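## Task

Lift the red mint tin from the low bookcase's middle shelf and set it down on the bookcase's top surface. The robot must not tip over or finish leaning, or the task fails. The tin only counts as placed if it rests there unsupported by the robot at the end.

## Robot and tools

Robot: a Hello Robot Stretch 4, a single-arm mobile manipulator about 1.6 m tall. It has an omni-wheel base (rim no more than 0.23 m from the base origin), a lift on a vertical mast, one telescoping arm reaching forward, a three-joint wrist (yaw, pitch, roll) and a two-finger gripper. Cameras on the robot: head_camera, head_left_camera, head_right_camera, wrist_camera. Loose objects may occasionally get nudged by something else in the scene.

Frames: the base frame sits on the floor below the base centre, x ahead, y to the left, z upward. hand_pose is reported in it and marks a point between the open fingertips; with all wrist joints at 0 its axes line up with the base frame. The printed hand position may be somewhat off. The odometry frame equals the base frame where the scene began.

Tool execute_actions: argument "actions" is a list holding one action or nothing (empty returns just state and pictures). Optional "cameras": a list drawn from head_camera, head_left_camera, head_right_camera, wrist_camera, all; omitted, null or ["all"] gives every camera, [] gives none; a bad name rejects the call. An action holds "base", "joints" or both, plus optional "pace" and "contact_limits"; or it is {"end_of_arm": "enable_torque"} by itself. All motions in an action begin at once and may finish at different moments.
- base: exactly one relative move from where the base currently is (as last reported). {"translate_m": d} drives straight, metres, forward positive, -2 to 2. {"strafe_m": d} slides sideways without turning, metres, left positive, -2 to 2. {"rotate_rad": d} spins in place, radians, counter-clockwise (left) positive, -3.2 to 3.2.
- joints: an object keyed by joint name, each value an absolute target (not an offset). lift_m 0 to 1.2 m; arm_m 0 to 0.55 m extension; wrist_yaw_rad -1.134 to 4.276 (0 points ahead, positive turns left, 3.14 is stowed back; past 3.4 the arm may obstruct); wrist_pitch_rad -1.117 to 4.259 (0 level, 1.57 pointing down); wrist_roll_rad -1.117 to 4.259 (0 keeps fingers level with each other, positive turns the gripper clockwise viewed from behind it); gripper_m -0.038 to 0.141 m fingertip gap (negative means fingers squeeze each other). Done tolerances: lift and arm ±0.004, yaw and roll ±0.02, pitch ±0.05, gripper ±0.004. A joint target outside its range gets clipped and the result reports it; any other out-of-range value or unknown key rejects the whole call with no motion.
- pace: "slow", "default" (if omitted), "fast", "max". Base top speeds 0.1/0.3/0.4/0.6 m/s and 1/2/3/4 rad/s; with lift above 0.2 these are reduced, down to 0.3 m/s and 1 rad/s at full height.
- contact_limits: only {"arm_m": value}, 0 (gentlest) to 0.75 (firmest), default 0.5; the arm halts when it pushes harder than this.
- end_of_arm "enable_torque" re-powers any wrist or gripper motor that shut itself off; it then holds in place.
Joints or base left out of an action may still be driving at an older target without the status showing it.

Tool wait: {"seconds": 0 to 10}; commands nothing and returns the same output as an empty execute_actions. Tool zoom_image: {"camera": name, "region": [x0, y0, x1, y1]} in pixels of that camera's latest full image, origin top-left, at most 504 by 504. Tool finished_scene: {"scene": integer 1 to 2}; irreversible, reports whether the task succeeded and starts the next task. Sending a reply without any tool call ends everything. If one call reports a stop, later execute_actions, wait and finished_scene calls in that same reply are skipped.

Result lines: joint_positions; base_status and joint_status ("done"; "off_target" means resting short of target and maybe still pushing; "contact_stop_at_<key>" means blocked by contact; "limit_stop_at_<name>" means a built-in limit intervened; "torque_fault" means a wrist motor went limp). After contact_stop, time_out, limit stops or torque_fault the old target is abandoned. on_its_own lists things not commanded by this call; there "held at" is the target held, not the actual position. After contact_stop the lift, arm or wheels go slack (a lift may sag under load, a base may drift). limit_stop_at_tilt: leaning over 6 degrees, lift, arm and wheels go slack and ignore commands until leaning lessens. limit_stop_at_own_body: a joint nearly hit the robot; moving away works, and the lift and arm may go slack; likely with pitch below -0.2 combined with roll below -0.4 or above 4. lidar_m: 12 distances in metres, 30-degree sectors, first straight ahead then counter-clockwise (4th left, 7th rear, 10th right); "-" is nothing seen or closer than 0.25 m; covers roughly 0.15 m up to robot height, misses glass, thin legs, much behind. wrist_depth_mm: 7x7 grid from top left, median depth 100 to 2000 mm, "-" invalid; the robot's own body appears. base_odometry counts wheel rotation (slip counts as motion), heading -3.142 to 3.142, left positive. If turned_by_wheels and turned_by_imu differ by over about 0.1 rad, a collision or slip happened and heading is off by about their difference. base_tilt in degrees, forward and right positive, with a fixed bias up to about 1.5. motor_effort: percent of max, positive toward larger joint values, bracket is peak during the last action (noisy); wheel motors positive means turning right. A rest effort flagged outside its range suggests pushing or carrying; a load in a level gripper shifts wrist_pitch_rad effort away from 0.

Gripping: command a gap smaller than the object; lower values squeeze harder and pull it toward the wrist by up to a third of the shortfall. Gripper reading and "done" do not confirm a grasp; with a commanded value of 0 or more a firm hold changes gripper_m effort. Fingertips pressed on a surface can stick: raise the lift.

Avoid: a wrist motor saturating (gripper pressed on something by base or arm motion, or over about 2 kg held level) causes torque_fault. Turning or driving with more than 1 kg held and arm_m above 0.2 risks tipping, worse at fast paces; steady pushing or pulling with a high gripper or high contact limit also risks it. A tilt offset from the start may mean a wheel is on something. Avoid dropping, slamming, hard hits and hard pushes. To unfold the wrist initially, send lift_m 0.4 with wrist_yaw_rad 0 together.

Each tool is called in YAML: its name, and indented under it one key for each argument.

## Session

execute_actions:
  actions: []

Scene clock: 0.00 s.
base_odometry: x=+0.000 y=+0.000 heading=+0.000 (m, m, rad; odometry frame)
turned_by_wheels: +0.000 (rad since the last result)
turned_by_imu: +0.000 (rad since the last result)
base_tilt: forward=+0.4 right=+0.1 (deg)
lidar_m: 0.64 0.67 1.25 2.82 2.94 3.49 3.61 1.32 0.93 0.87 0.97 0.67
base_status: not commanded
joint_positions: lift_m=+0.277 arm_m=+0.000 wrist_yaw_rad=+3.066 wrist_pitch_rad=-0.003 wrist_roll_rad=+0.003 gripper_m=+0.057
joint_status: not commanded
motor_effort: lift_m=+18 arm_m=-1 wrist_yaw_rad=-3 wrist_pitch_rad=-7 wrist_roll_rad=+1 gripper_m=-5 wheel_0=+0 wheel_1=+0 wheel_2=+0 (%)
hand_pose: x=-0.1103 y=+0.1089 z=+0.4561 quat_wxyz=(+0.038, +0.002, +0.001, +0.999) (m; base frame)
wrist_depth_mm: - 138 - - - - - / - 137 - - - - - / 105 136 262 - - - - / 119 137 - - - - - / 1618 - - - - - - / 1576 1808 213 1921 1808 - - / 1138 1078 1118 1255 1098 1336 1336
pictures: head_camera, head_left_camera, head_right_camera, wrist_camera
Images, in order (width x height): head_camera 420x560, head_left_camera 420x672, head_right_camera 420x672, wrist_camera 616x392.

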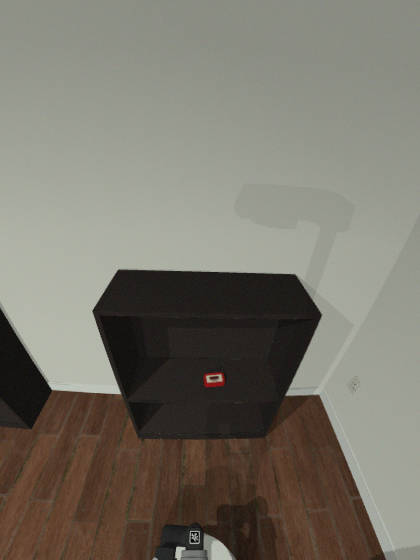

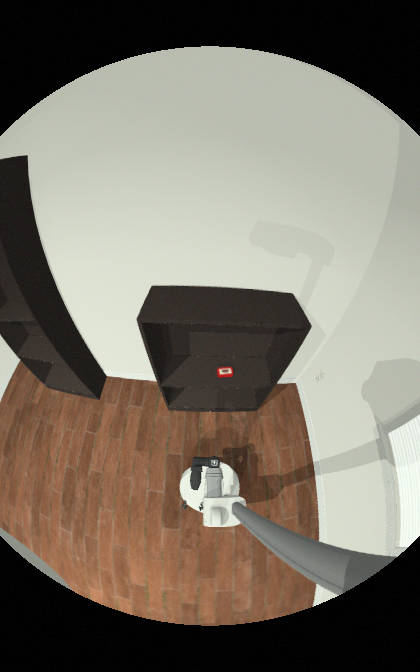

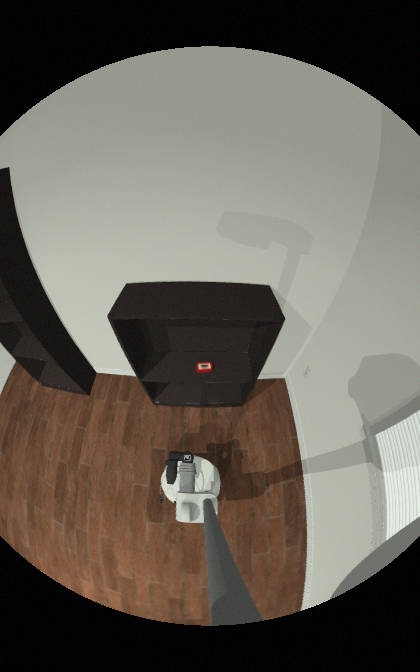

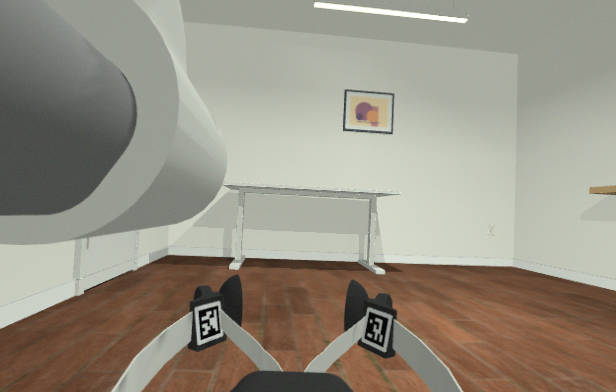

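execute_actions:
  actions:
    - {"joints":{"lift_m":0.5,"wrist_yaw_rad":0,"wrist_pitch_rad":0.3,"wrist_roll_rad":0,"gripper_m":0.14},"base":{"translate_m":-0.1},"pace":"fast"}
  cameras: ["head_camera","wrist_camera"]

Scene clock: 10.50 s.
base_odometry: x=-0.100 y=+0.000 heading=+0.000 (m, m, rad; odometry frame)
turned_by_wheels: +0.000 (rad since the last result)
turned_by_imu: -0.001 (rad since the last result)
base_tilt: forward=+0.4 right=+0.0 (deg)
lidar_m: 0.74 0.77 1.31 2.82 2.91 3.85 3.60 1.34 0.93 0.86 0.93 0.78
base_status: done
joint_positions: lift_m=+0.500 arm_m=+0.000 wrist_yaw_rad=+0.001 wrist_pitch_rad=+0.302 wrist_roll_rad=+0.000 gripper_m=+0.140
joint_status: all done
motor_effort: lift_m=+21(23) arm_m=-1(1) wrist_yaw_rad=-4(10) wrist_pitch_rad=-6(7) wrist_roll_rad=-2(3) gripper_m=+0(6) wheel_0=+1(8) wheel_1=+2(8) wheel_2=-2(10) (%)
hand_pose: x=+0.4463 y=-0.0872 z=+0.5921 quat_wxyz=(+0.989, +0.000, +0.151, +0.000) (m; base frame)
wrist_depth_mm: 615 699 707 699 715 691 512 / 621 732 741 741 741 683 535 / 615 768 759 768 778 676 809 / 615 768 788 788 798 661 831 / 569 591 615 591 615 585 878 / 654 205 854 866 866 609 931 / 668 798 820 156 842 683 960
pictures: head_camera, wrist_camera
Images, in order (width x height): head_camera 420x560, wrist_camera 616x392.

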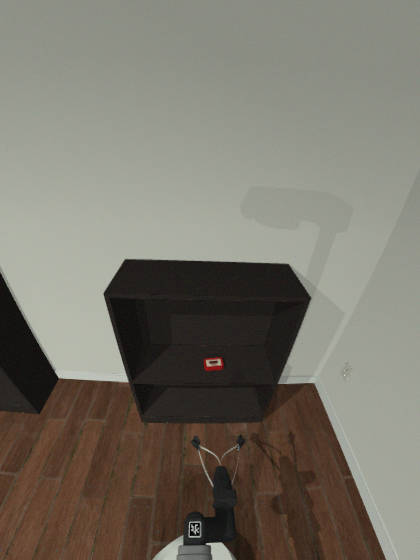

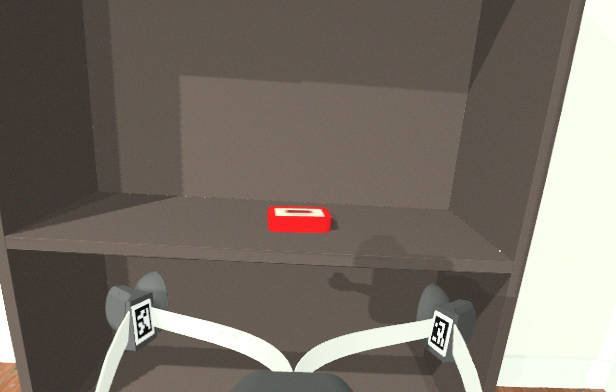

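execute_actions:
  actions:
    - {"joints":{"lift_m":0.41,"arm_m":0.3},"base":{"strafe_m":-0.01},"pace":"fast"}
  cameras: ["head_camera","wrist_camera"]

Scene clock: 28.87 s.
base_odometry: x=-0.100 y=-0.010 heading=+0.000 (m, m, rad; odometry frame)
turned_by_wheels: +0.000 (rad since the last result)
turned_by_imu: -0.001 (rad since the last result)
base_tilt: forward=+0.4 right=+0.0 (deg)
lidar_m: 0.74 0.79 1.33 2.82 2.91 3.85 3.81 1.30 0.91 0.87 0.91 0.79
base_status: done
joint_positions: lift_m=+0.410 arm_m=+0.299 wrist_yaw_rad=+0.000 wrist_pitch_rad=+0.302 wrist_roll_rad=+0.000 gripper_m=+0.140
joint_status: all done
motor_effort: lift_m=+15(21) arm_m=+5(3) wrist_yaw_rad=-2(6) wrist_pitch_rad=-7(7) wrist_roll_rad=-1(2) gripper_m=+0(0) wheel_0=-2(12) wheel_1=+2(9) wheel_2=-2(3) (%)
hand_pose: x=+0.7454 y=-0.0874 z=+0.5026 quat_wxyz=(+0.989, +0.000, +0.151, +0.000) (m; base frame)
wrist_depth_mm: 430 430 436 436 436 439 436 / 449 449 455 452 452 455 449 / 462 466 466 473 473 473 459 / 436 462 477 484 484 488 449 / 298 307 306 310 340 353 364 / 236 206 239 243 239 244 259 / 559 554 564 156 569 530 421
pictures: head_camera, wrist_camera
Images, in order (width x height): head_camera 420x560, wrist_camera 616x392.

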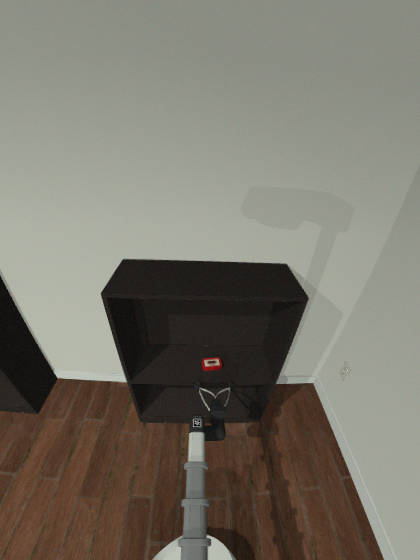

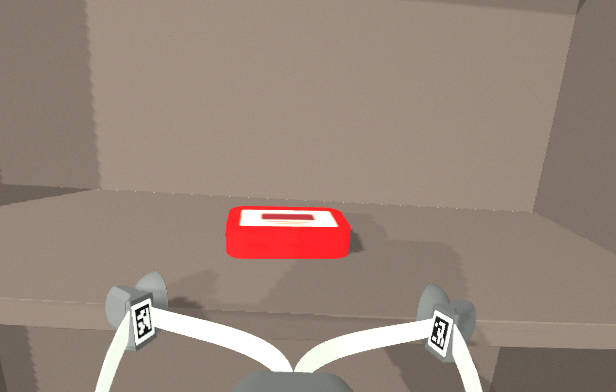

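execute_actions:
  actions:
    - {"joints":{"lift_m":0.415,"arm_m":0.4},"contact_limits":{"arm_m":0.2}}
  cameras: ["head_camera","wrist_camera"]

Scene clock: 48.47 s.
base_odometry: x=-0.100 y=-0.010 heading=+0.000 (m, m, rad; odometry frame)
turned_by_wheels: +0.000 (rad since the last result)
turned_by_imu: -0.001 (rad since the last result)
base_tilt: forward=+0.3 right=+0.0 (deg)
lidar_m: 0.73 0.75 1.32 2.82 2.90 3.85 3.78 1.30 0.92 0.87 0.91 0.78
base_status: not commanded
joint_positions: lift_m=+0.415 arm_m=+0.399 wrist_yaw_rad=-0.001 wrist_pitch_rad=+0.301 wrist_roll_rad=+0.000 gripper_m=+0.140
joint_status: all done
motor_effort: lift_m=+21(20) arm_m=+5(6) wrist_yaw_rad=-1(0) wrist_pitch_rad=-1(6) wrist_roll_rad=-1(2) gripper_m=-2(0) wheel_0=-2(2) wheel_1=+3(3) wheel_2=-1(1) (%)
contact_limits: arm_m 0.2
hand_pose: x=+0.8454 y=-0.0876 z=+0.5076 quat_wxyz=(+0.989, +0.000, +0.150, +0.000) (m; base frame)
wrist_depth_mm: 338 343 343 343 345 345 347 / 353 355 355 355 359 362 362 / 368 370 370 370 373 373 375 / 382 382 384 387 389 392 392 / 312 322 332 343 355 370 379 / 236 202 213 218 246 255 273 / 188 185 189 155 196 200 210
pictures: head_camera, wrist_camera
Images, in order (width x height): head_camera 420x560, wrist_camera 616x392.

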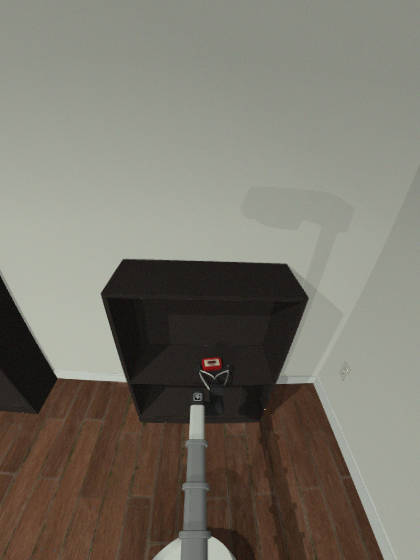

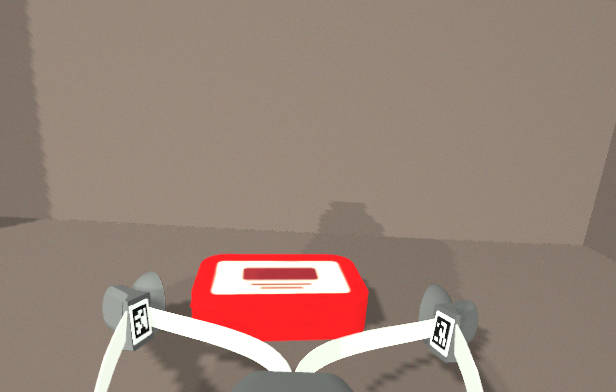

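execute_actions:
  actions:
    - {"joints":{"lift_m":0.42,"arm_m":0.435},"base":{"strafe_m":0.007},"contact_limits":{"arm_m":0.2}}
  cameras: ["wrist_camera"]

Scene clock: 59.60 s.
base_odometry: x=-0.100 y=-0.003 heading=+0.000 (m, m, rad; odometry frame)
turned_by_wheels: +0.000 (rad since the last result)
turned_by_imu: -0.001 (rad since the last result)
base_tilt: forward=+0.4 right=-0.1 (deg)
lidar_m: 0.74 0.78 1.32 2.82 2.91 3.86 3.60 1.31 0.92 0.88 0.92 0.78
base_status: done
joint_positions: lift_m=+0.420 arm_m=+0.434 wrist_yaw_rad=+0.000 wrist_pitch_rad=+0.302 wrist_roll_rad=+0.000 gripper_m=+0.140
joint_status: all done
motor_effort: lift_m=+21(23) arm_m=+5(0) wrist_yaw_rad=-1(0) wrist_pitch_rad=-6(6) wrist_roll_rad=-3(3) gripper_m=-2(2) wheel_0=+2(8) wheel_1=+0(9) wheel_2=-1(2) (%)
contact_limits: arm_m 0.2
hand_pose: x=+0.8804 y=-0.0875 z=+0.5121 quat_wxyz=(+0.989, +0.000, +0.151, +0.000) (m; base frame)
wrist_depth_mm: 309 309 310 312 314 314 315 / 319 320 322 324 324 327 325 / 332 332 336 336 338 340 342 / 347 347 349 351 355 353 357 / 319 327 340 351 359 364 364 / 240 206 212 216 220 260 279 / 193 190 178 156 193 205 216
pictures: wrist_camera
Images, in order (width x height): wrist_camera 616x392.

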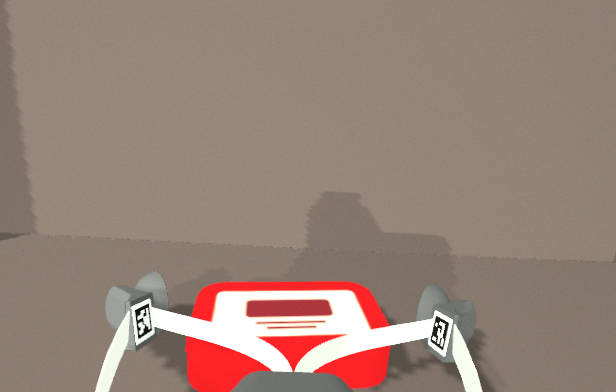

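execute_actions:
  actions:
    - {"joints":{"lift_m":0.413},"pace":"slow"}
  cameras: ["wrist_camera"]

execute_actions:
  actions:
    - {"joints":{"gripper_m":0.03}}
  cameras: ["head_camera","wrist_camera"]

Scene clock: 70.03 s.
base_odometry: x=-0.100 y=-0.003 heading=+0.000 (m, m, rad; odometry frame)
turned_by_wheels: +0.000 (rad since the last result)
turned_by_imu: -0.001 (rad since the last result)
base_tilt: forward=+0.4 right=+0.0 (deg)
lidar_m: 0.74 0.78 1.31 2.82 2.91 3.85 3.60 1.32 0.92 0.88 0.92 0.77
base_status: not commanded
joint_positions: lift_m=+0.413 arm_m=+0.434 wrist_yaw_rad=+0.000 wrist_pitch_rad=+0.299 wrist_roll_rad=+0.000 gripper_m=+0.140
joint_status: all done
motor_effort: lift_m=+13(20) arm_m=+5(6) wrist_yaw_rad=+1(0) wrist_pitch_rad=+3(6) wrist_roll_rad=-2(1) gripper_m=+1(2) wheel_0=+2(2) wheel_1=+0(0) wheel_2=+0(1) (%)
hand_pose: x=+0.8806 y=-0.0875 z=+0.5066 quat_wxyz=(+0.989, +0.000, +0.149, +0.000) (m; base frame)
wrist_depth_mm: 309 309 312 312 312 312 314 / 319 322 322 324 325 325 325 / 334 334 336 336 338 338 340 / 347 347 347 351 351 353 355 / 310 320 334 343 355 362 362 / 235 203 204 210 222 255 272 / 187 185 177 156 189 200 211
pictures: wrist_camera
Images, in order (width x height): wrist_camera 616x392.

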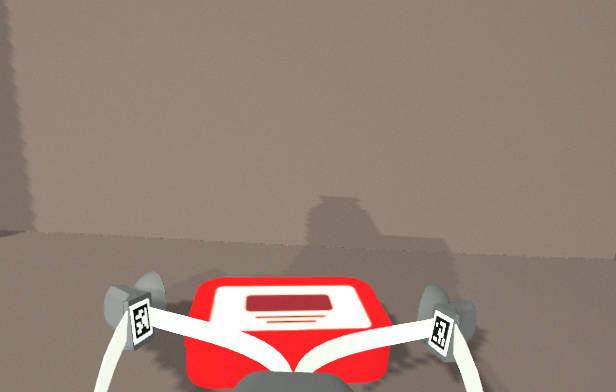

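Scene clock: 72.13 s.
base_odometry: x=-0.100 y=-0.003 heading=+0.000 (m, m, rad; odometry frame)
turned_by_wheels: +0.000 (rad since the last result)
turned_by_imu: -0.001 (rad since the last result)
base_tilt: forward=+0.4 right=+0.0 (deg)
lidar_m: 0.74 0.78 1.33 2.82 2.91 3.87 3.59 1.33 0.93 0.88 0.93 0.79
base_status: not commanded
joint_positions: lift_m=+0.413 arm_m=+0.434 wrist_yaw_rad=+0.000 wrist_pitch_rad=+0.303 wrist_roll_rad=+0.000 gripper_m=+0.030
joint_status: all done
motor_effort: lift_m=+15(15) arm_m=+5(5) wrist_yaw_rad=-5(2) wrist_pitch_rad=-10(10) wrist_roll_rad=-2(2) gripper_m=-24(23) wheel_0=+2(2) wheel_1=+0(0) wheel_2=-1(1) (%)
hand_pose: x=+0.8804 y=-0.0873 z=+0.5053 quat_wxyz=(+0.989, +0.000, +0.151, +0.000) (m; base frame)
wrist_depth_mm: 307 309 310 310 310 312 314 / 322 319 322 325 324 325 327 / 332 336 334 338 336 340 342 / 347 347 349 351 351 353 351 / 303 312 322 332 345 355 362 / 228 205 193 200 202 258 264 / 168 174 156 160 167 167 206
pictures: head_camera, wrist_camera
Images, in order (width x height): head_camera 420x560, wrist_camera 616x392.

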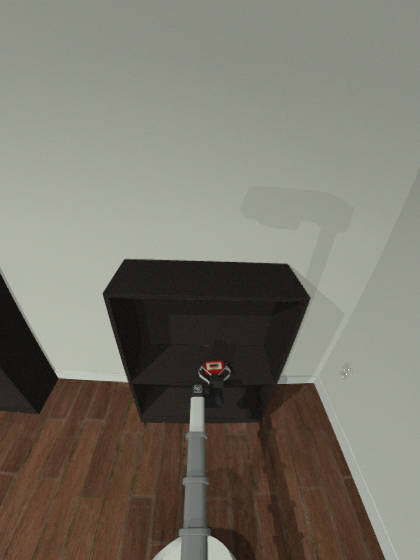

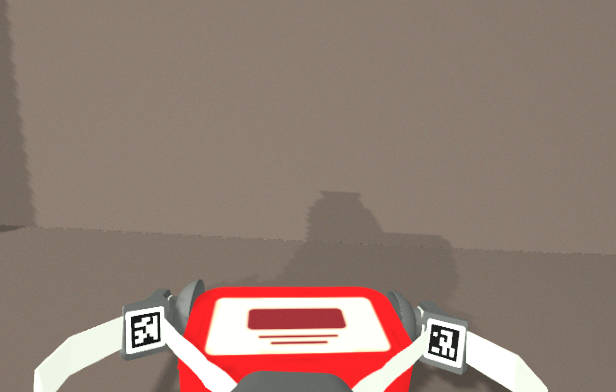

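Firm grip. Lifting.

execute_actions:
  actions:
    - {"joints":{"lift_m":0.45}}
  cameras: ["wrist_camera"]

execute_actions:
  actions:
    - {"joints":{"arm_m":0.1}}
  cameras: ["head_camera","wrist_camera"]

Scene clock: 85.00 s.
base_odometry: x=-0.100 y=-0.003 heading=+0.000 (m, m, rad; odometry frame)
turned_by_wheels: +0.000 (rad since the last result)
turned_by_imu: -0.001 (rad since the last result)
base_tilt: forward=+0.4 right=+0.0 (deg)
lidar_m: 0.74 0.77 1.31 2.83 2.91 3.85 3.62 1.34 0.94 0.87 0.92 0.78
base_status: not commanded
joint_positions: lift_m=+0.450 arm_m=+0.434 wrist_yaw_rad=+0.000 wrist_pitch_rad=+0.304 wrist_roll_rad=+0.000 gripper_m=+0.030
joint_status: all done
motor_effort: lift_m=+22(21) arm_m=+5(5) wrist_yaw_rad=-4(4) wrist_pitch_rad=-10(10) wrist_roll_rad=-1(1) gripper_m=-26(23) wheel_0=+2(2) wheel_1=+0(0) wheel_2=-1(1) (%)
hand_pose: x=+0.8804 y=-0.0873 z=+0.5417 quat_wxyz=(+0.988, +0.000, +0.151, +0.000) (m; base frame)
wrist_depth_mm: 307 307 309 312 312 314 315 / 319 320 322 324 325 325 327 / 334 334 336 338 338 336 340 / 347 347 351 353 353 355 353 / 359 362 362 366 368 370 370 / 289 205 193 199 203 325 334 / 213 220 156 160 167 167 259
pictures: wrist_camera
Images, in order (width x height): wrist_camera 616x392.

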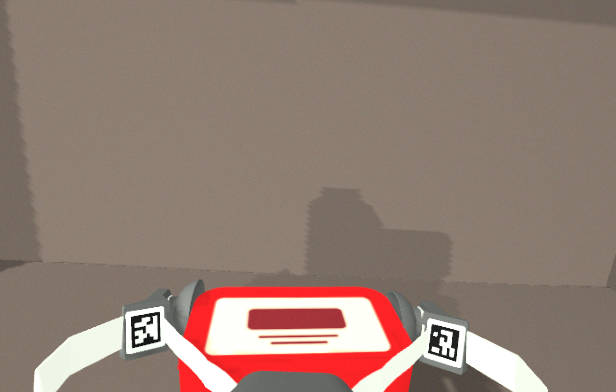

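Scene clock: 87.10 s.
base_odometry: x=-0.100 y=-0.003 heading=+0.000 (m, m, rad; odometry frame)
turned_by_wheels: +0.000 (rad since the last result)
turned_by_imu: -0.001 (rad since the last result)
base_tilt: forward=+0.4 right=+0.0 (deg)
lidar_m: 0.74 0.76 1.32 2.82 2.89 3.82 3.60 1.32 0.91 0.88 0.93 0.78
base_status: not commanded
joint_positions: lift_m=+0.450 arm_m=+0.101 wrist_yaw_rad=+0.000 wrist_pitch_rad=+0.304 wrist_roll_rad=+0.000 gripper_m=+0.030
joint_status: all done
motor_effort: lift_m=+22(22) arm_m=-5(8) wrist_yaw_rad=-1(2) wrist_pitch_rad=-11(11) wrist_roll_rad=-2(2) gripper_m=-25(23) wheel_0=+2(2) wheel_1=+0(0) wheel_2=+0(1) (%)
hand_pose: x=+0.5471 y=-0.0874 z=+0.5416 quat_wxyz=(+0.988, +0.000, +0.151, +0.000) (m; base frame)
wrist_depth_mm: 603 615 621 621 621 621 480 / 609 640 640 647 640 640 473 / 621 661 661 654 676 661 469 / 554 585 609 654 683 615 466 / 574 455 473 484 473 492 462 / 654 205 193 199 202 591 647 / 580 715 156 160 167 167 842
pictures: head_camera, wrist_camera
Images, in order (width x height): head_camera 420x560, wrist_camera 616x392.

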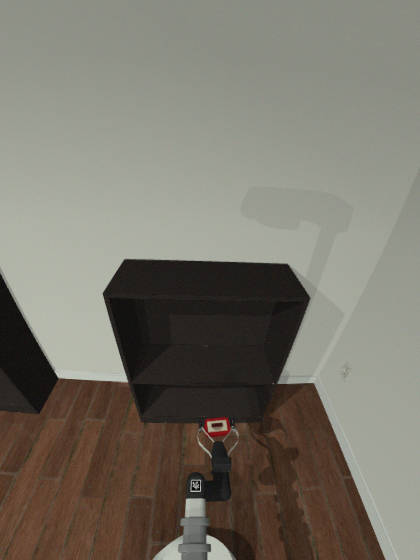

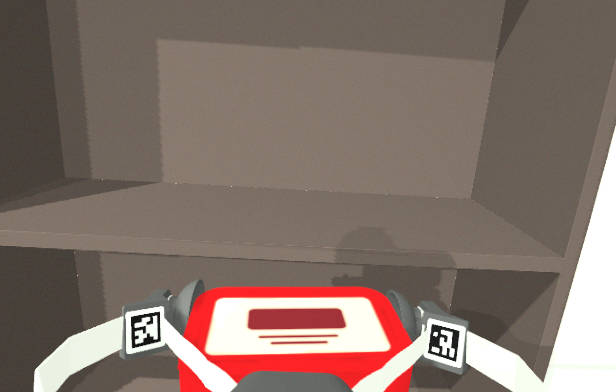

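execute_actions:
  actions:
    - {"joints":{"lift_m":1.03},"pace":"fast"}
  cameras: ["head_camera","wrist_camera"]

Scene clock: 96.53 s.
base_odometry: x=-0.100 y=-0.003 heading=+0.000 (m, m, rad; odometry frame)
turned_by_wheels: +0.000 (rad since the last result)
turned_by_imu: -0.001 (rad since the last result)
base_tilt: forward=+0.3 right=+0.0 (deg)
lidar_m: 0.75 0.78 1.32 2.82 2.89 3.86 3.62 1.30 0.93 0.88 0.92 0.78
base_status: not commanded
joint_positions: lift_m=+1.030 arm_m=+0.101 wrist_yaw_rad=+0.000 wrist_pitch_rad=+0.304 wrist_roll_rad=+0.000 gripper_m=+0.030
joint_status: all done
motor_effort: lift_m=+21(24) arm_m=-5(5) wrist_yaw_rad=-2(2) wrist_pitch_rad=-11(11) wrist_roll_rad=-2(2) gripper_m=-23(24) wheel_0=+2(2) wheel_1=+0(0) wheel_2=-1(1) (%)
hand_pose: x=+0.5471 y=-0.0874 z=+1.1217 quat_wxyz=(+0.988, +0.000, +0.151, +0.000) (m; base frame)
wrist_depth_mm: 647 661 647 654 654 661 654 / 683 676 676 676 683 676 683 / 699 707 699 707 707 715 715 / 574 603 634 676 707 732 741 / 512 466 484 469 480 504 759 / 654 205 193 200 202 597 798 / 580 798 156 160 167 167 842
pictures: head_camera, wrist_camera
Images, in order (width x height): head_camera 420x560, wrist_camera 616x392.

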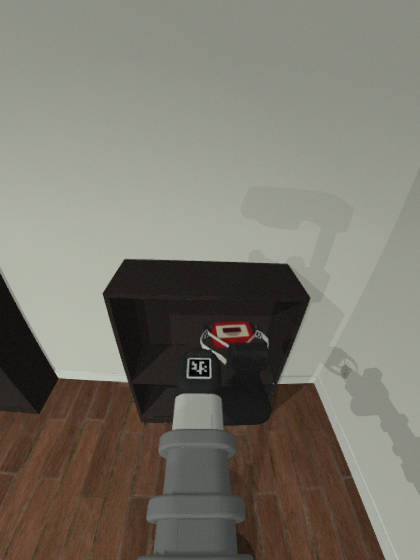

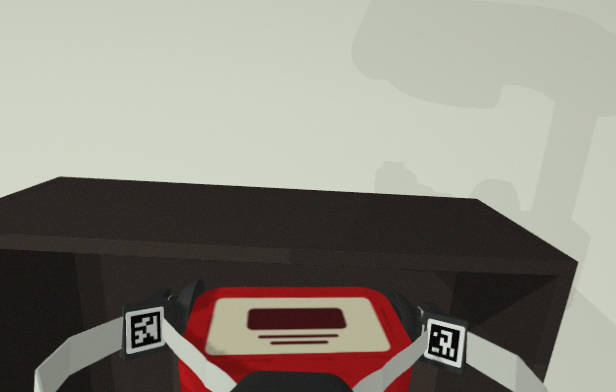

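execute_actions:
  actions:
    - {"joints":{"lift_m":1.04}}
  cameras: []

execute_actions:
  actions:
    - {"joints":{"arm_m":0.44},"contact_limits":{"arm_m":0.2}}
  cameras: ["head_camera","wrist_camera"]

Scene clock: 107.70 s.
base_odometry: x=-0.100 y=-0.003 heading=+0.000 (m, m, rad; odometry frame)
turned_by_wheels: +0.000 (rad since the last result)
turned_by_imu: -0.001 (rad since the last result)
base_tilt: forward=+0.4 right=+0.0 (deg)
lidar_m: 0.74 0.78 1.30 2.82 2.89 3.86 3.60 1.30 0.90 0.88 0.93 0.79
base_status: not commanded
joint_positions: lift_m=+1.040 arm_m=+0.101 wrist_yaw_rad=+0.000 wrist_pitch_rad=+0.304 wrist_roll_rad=+0.000 gripper_m=+0.030
joint_status: all done
motor_effort: lift_m=+22(22) arm_m=-5(5) wrist_yaw_rad=-1(4) wrist_pitch_rad=-10(10) wrist_roll_rad=-2(0) gripper_m=-22(21) wheel_0=+2(2) wheel_1=+0(1) wheel_2=+0(1) (%)
hand_pose: x=+0.5471 y=-0.0874 z=+1.1317 quat_wxyz=(+0.988, +0.000, +0.151, +0.000) (m; base frame)
wrist_depth_mm: 647 640 654 647 654 654 661 / 676 676 683 683 683 683 683 / 707 707 707 707 715 707 715 / 621 640 661 707 723 732 732 / 477 466 477 492 469 488 759 / 661 205 193 199 202 597 778 / 585 798 156 160 167 167 831
pictures: none
No camera images: the call's "cameras" was empty. Leave "cameras" out to get every camera's image.

Scene clock: 109.83 s.
base_odometry: x=-0.100 y=-0.003 heading=+0.000 (m, m, rad; odometry frame)
turned_by_wheels: +0.000 (rad since the last result)
turned_by_imu: -0.001 (rad since the last result)
base_tilt: forward=+0.4 right=+0.0 (deg)
lidar_m: 0.74 0.78 1.33 2.81 2.89 3.85 3.59 1.33 0.93 0.88 0.92 0.77
base_status: not commanded
joint_positions: lift_m=+1.040 arm_m=+0.439 wrist_yaw_rad=+0.000 wrist_pitch_rad=+0.304 wrist_roll_rad=+0.000 gripper_m=+0.030
joint_status: all done
motor_effort: lift_m=+22(22) arm_m=+5(3) wrist_yaw_rad=-3(3) wrist_pitch_rad=-10(10) wrist_roll_rad=-3(2) gripper_m=-23(22) wheel_0=+2(2) wheel_1=+0(0) wheel_2=-1(1) (%)
contact_limits: arm_m 0.2
hand_pose: x=+0.8853 y=-0.0874 z=+1.1317 quat_wxyz=(+0.988, +0.000, +0.151, +0.000) (m; base frame)
wrist_depth_mm: 338 338 342 342 342 342 340 / 351 351 351 353 353 355 355 / 368 366 368 368 370 370 370 / 382 382 384 382 384 384 387 / 397 394 402 399 402 402 402 / 309 205 193 199 202 351 362 / 229 237 157 160 167 167 282
pictures: head_camera, wrist_camera
Images, in order (width x height): head_camera 420x560, wrist_camera 616x392.

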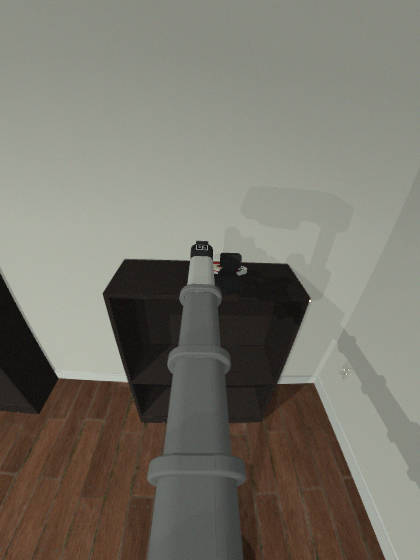

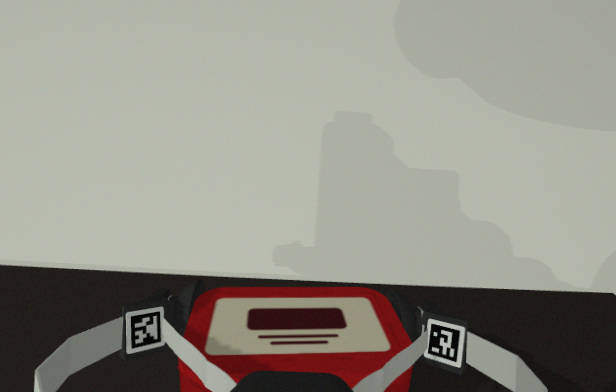

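execute_actions:
  actions:
    - {"joints":{"lift_m":0.998},"pace":"slow"}
  cameras: ["wrist_camera"]

Scene clock: 120.97 s.
base_odometry: x=-0.100 y=-0.003 heading=+0.000 (m, m, rad; odometry frame)
turned_by_wheels: +0.000 (rad since the last result)
turned_by_imu: -0.001 (rad since the last result)
base_tilt: forward=+0.4 right=+0.1 (deg)
lidar_m: 0.74 0.78 1.31 2.81 2.91 3.85 3.61 1.34 0.93 0.88 0.92 0.79
base_status: not commanded
joint_positions: lift_m=+0.998 arm_m=+0.439 wrist_yaw_rad=+0.000 wrist_pitch_rad=+0.304 wrist_roll_rad=+0.000 gripper_m=+0.030
joint_status: all done
motor_effort: lift_m=+15(20) arm_m=+5(5) wrist_yaw_rad=-3(3) wrist_pitch_rad=-10(11) wrist_roll_rad=-1(2) gripper_m=-23(24) wheel_0=+2(2) wheel_1=+0(0) wheel_2=-1(0) (%)
hand_pose: x=+0.8853 y=-0.0874 z=+1.0902 quat_wxyz=(+0.988, +0.000, +0.151, +0.000) (m; base frame)
wrist_depth_mm: 340 338 338 342 340 342 342 / 351 353 355 355 353 355 353 / 366 368 368 368 373 370 370 / 382 384 384 384 384 382 384 / 322 332 342 355 368 379 394 / 243 205 193 199 202 276 281 / 179 185 156 160 167 167 218
pictures: wrist_camera
Images, in order (width x height): wrist_camera 616x392.

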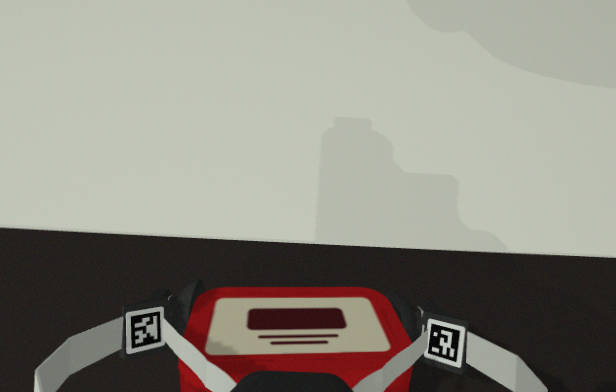

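execute_actions:
  actions:
    - {"joints":{"lift_m":0.99},"pace":"slow"}
  cameras: ["wrist_camera"]

Scene clock: 128.97 s.
base_odometry: x=-0.100 y=-0.003 heading=+0.000 (m, m, rad; odometry frame)
turned_by_wheels: +0.000 (rad since the last result)
turned_by_imu: -0.001 (rad since the last result)
base_tilt: forward=+0.4 right=+0.0 (deg)
lidar_m: 0.73 0.77 1.32 2.82 2.90 3.84 3.60 1.34 0.93 0.89 0.91 0.78
base_status: not commanded
joint_positions: lift_m=+0.990 arm_m=+0.439 wrist_yaw_rad=+0.000 wrist_pitch_rad=+0.304 wrist_roll_rad=+0.000 gripper_m=+0.030
joint_status: all done
motor_effort: lift_m=+15(13) arm_m=+5(6) wrist_yaw_rad=-4(2) wrist_pitch_rad=-10(10) wrist_roll_rad=+0(1) gripper_m=-23(22) wheel_0=+2(2) wheel_1=+0(0) wheel_2=-1(0) (%)
hand_pose: x=+0.8853 y=-0.0874 z=+1.0822 quat_wxyz=(+0.988, +0.000, +0.151, +0.000) (m; base frame)
wrist_depth_mm: 338 338 340 342 342 342 342 / 353 353 351 353 353 355 355 / 366 368 368 366 368 368 368 / 382 384 382 384 382 387 387 / 306 314 322 336 347 355 368 / 229 204 193 200 202 258 266 / 169 175 156 160 167 167 206
pictures: wrist_camera
Images, in order (width x height): wrist_camera 616x392.

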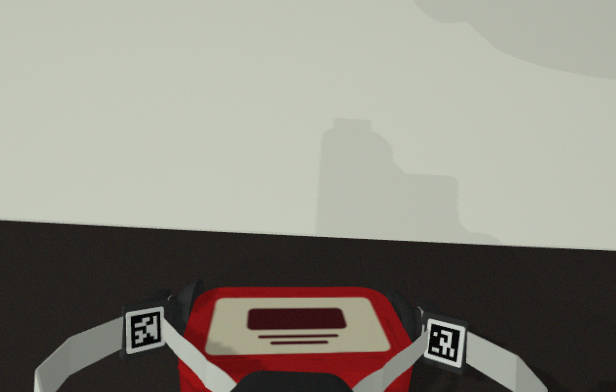

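The depth readings now match those from the grasp, so the tin is at the surface. Releasing.

execute_actions:
  actions:
    - {"joints":{"gripper_m":0.14}}
  cameras: ["wrist_camera"]

execute_actions:
  actions:
    - {"joints":{"lift_m":1.0,"arm_m":0.15}}
  cameras: ["head_camera","wrist_camera"]

Scene clock: 138.87 s.
base_odometry: x=-0.100 y=-0.003 heading=+0.000 (m, m, rad; odometry frame)
turned_by_wheels: +0.000 (rad since the last result)
turned_by_imu: -0.001 (rad since the last result)
base_tilt: forward=+0.4 right=+0.0 (deg)
lidar_m: 0.74 0.76 1.33 2.81 2.88 3.86 3.61 1.32 0.92 0.88 0.93 0.77
base_status: not commanded
joint_positions: lift_m=+0.990 arm_m=+0.439 wrist_yaw_rad=-0.001 wrist_pitch_rad=+0.299 wrist_roll_rad=+0.000 gripper_m=+0.140
joint_status: all done
motor_effort: lift_m=+15(15) arm_m=+5(5) wrist_yaw_rad=+0(1) wrist_pitch_rad=+4(10) wrist_roll_rad=-1(0) gripper_m=-1(24) wheel_0=+2(2) wheel_1=+0(0) wheel_2=-1(1) (%)
hand_pose: x=+0.8856 y=-0.0876 z=+1.0836 quat_wxyz=(+0.989, +0.000, +0.149, +0.000) (m; base frame)
wrist_depth_mm: 340 340 340 342 340 343 343 / 353 353 353 355 355 355 357 / 368 366 366 368 370 370 370 / 382 382 382 382 384 384 384 / 314 324 334 345 359 370 397 / 235 229 206 211 211 268 274 / 189 185 177 155 189 202 212
pictures: wrist_camera
Images, in order (width x height): wrist_camera 616x392.

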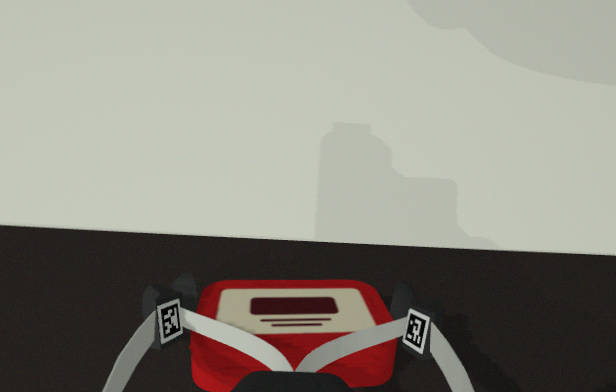

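Scene clock: 140.87 s.
base_odometry: x=-0.100 y=-0.003 heading=+0.000 (m, m, rad; odometry frame)
turned_by_wheels: +0.000 (rad since the last result)
turned_by_imu: -0.001 (rad since the last result)
base_tilt: forward=+0.4 right=+0.0 (deg)
lidar_m: 0.73 0.77 1.33 2.82 2.89 3.86 3.60 1.34 0.92 0.88 0.92 0.78
base_status: not commanded
joint_positions: lift_m=+1.000 arm_m=+0.151 wrist_yaw_rad=+0.000 wrist_pitch_rad=+0.303 wrist_roll_rad=+0.000 gripper_m=+0.140
joint_status: all done
motor_effort: lift_m=+21(22) arm_m=-5(7) wrist_yaw_rad=-3(1) wrist_pitch_rad=-7(7) wrist_roll_rad=-1(3) gripper_m=-3(1) wheel_0=+2(2) wheel_1=+0(0) wheel_2=-1(1) (%)
hand_pose: x=+0.5972 y=-0.0874 z=+1.0920 quat_wxyz=(+0.989, +0.000, +0.151, +0.000) (m; base frame)
wrist_depth_mm: 603 603 603 609 603 603 603 / 621 627 627 634 627 627 627 / 654 668 654 647 661 654 654 / 484 508 535 469 591 621 683 / 574 394 404 421 410 424 436 / 661 205 699 707 699 554 452 / 668 732 732 157 741 559 469
pictures: head_camera, wrist_camera
Images, in order (width x height): head_camera 420x560, wrist_camera 616x392.

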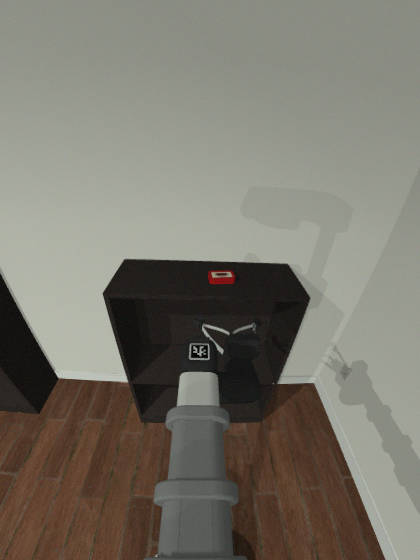

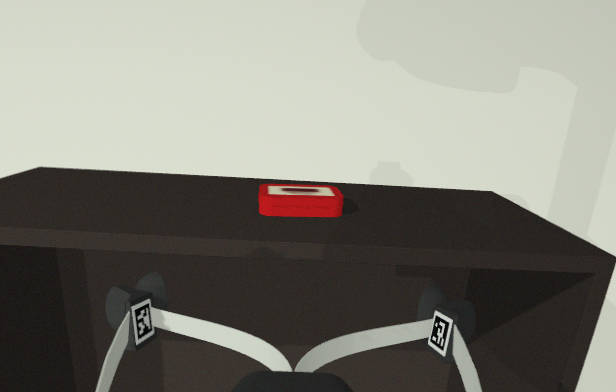

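finished_scene:
  scene: 2

The scene is finished: the task was done.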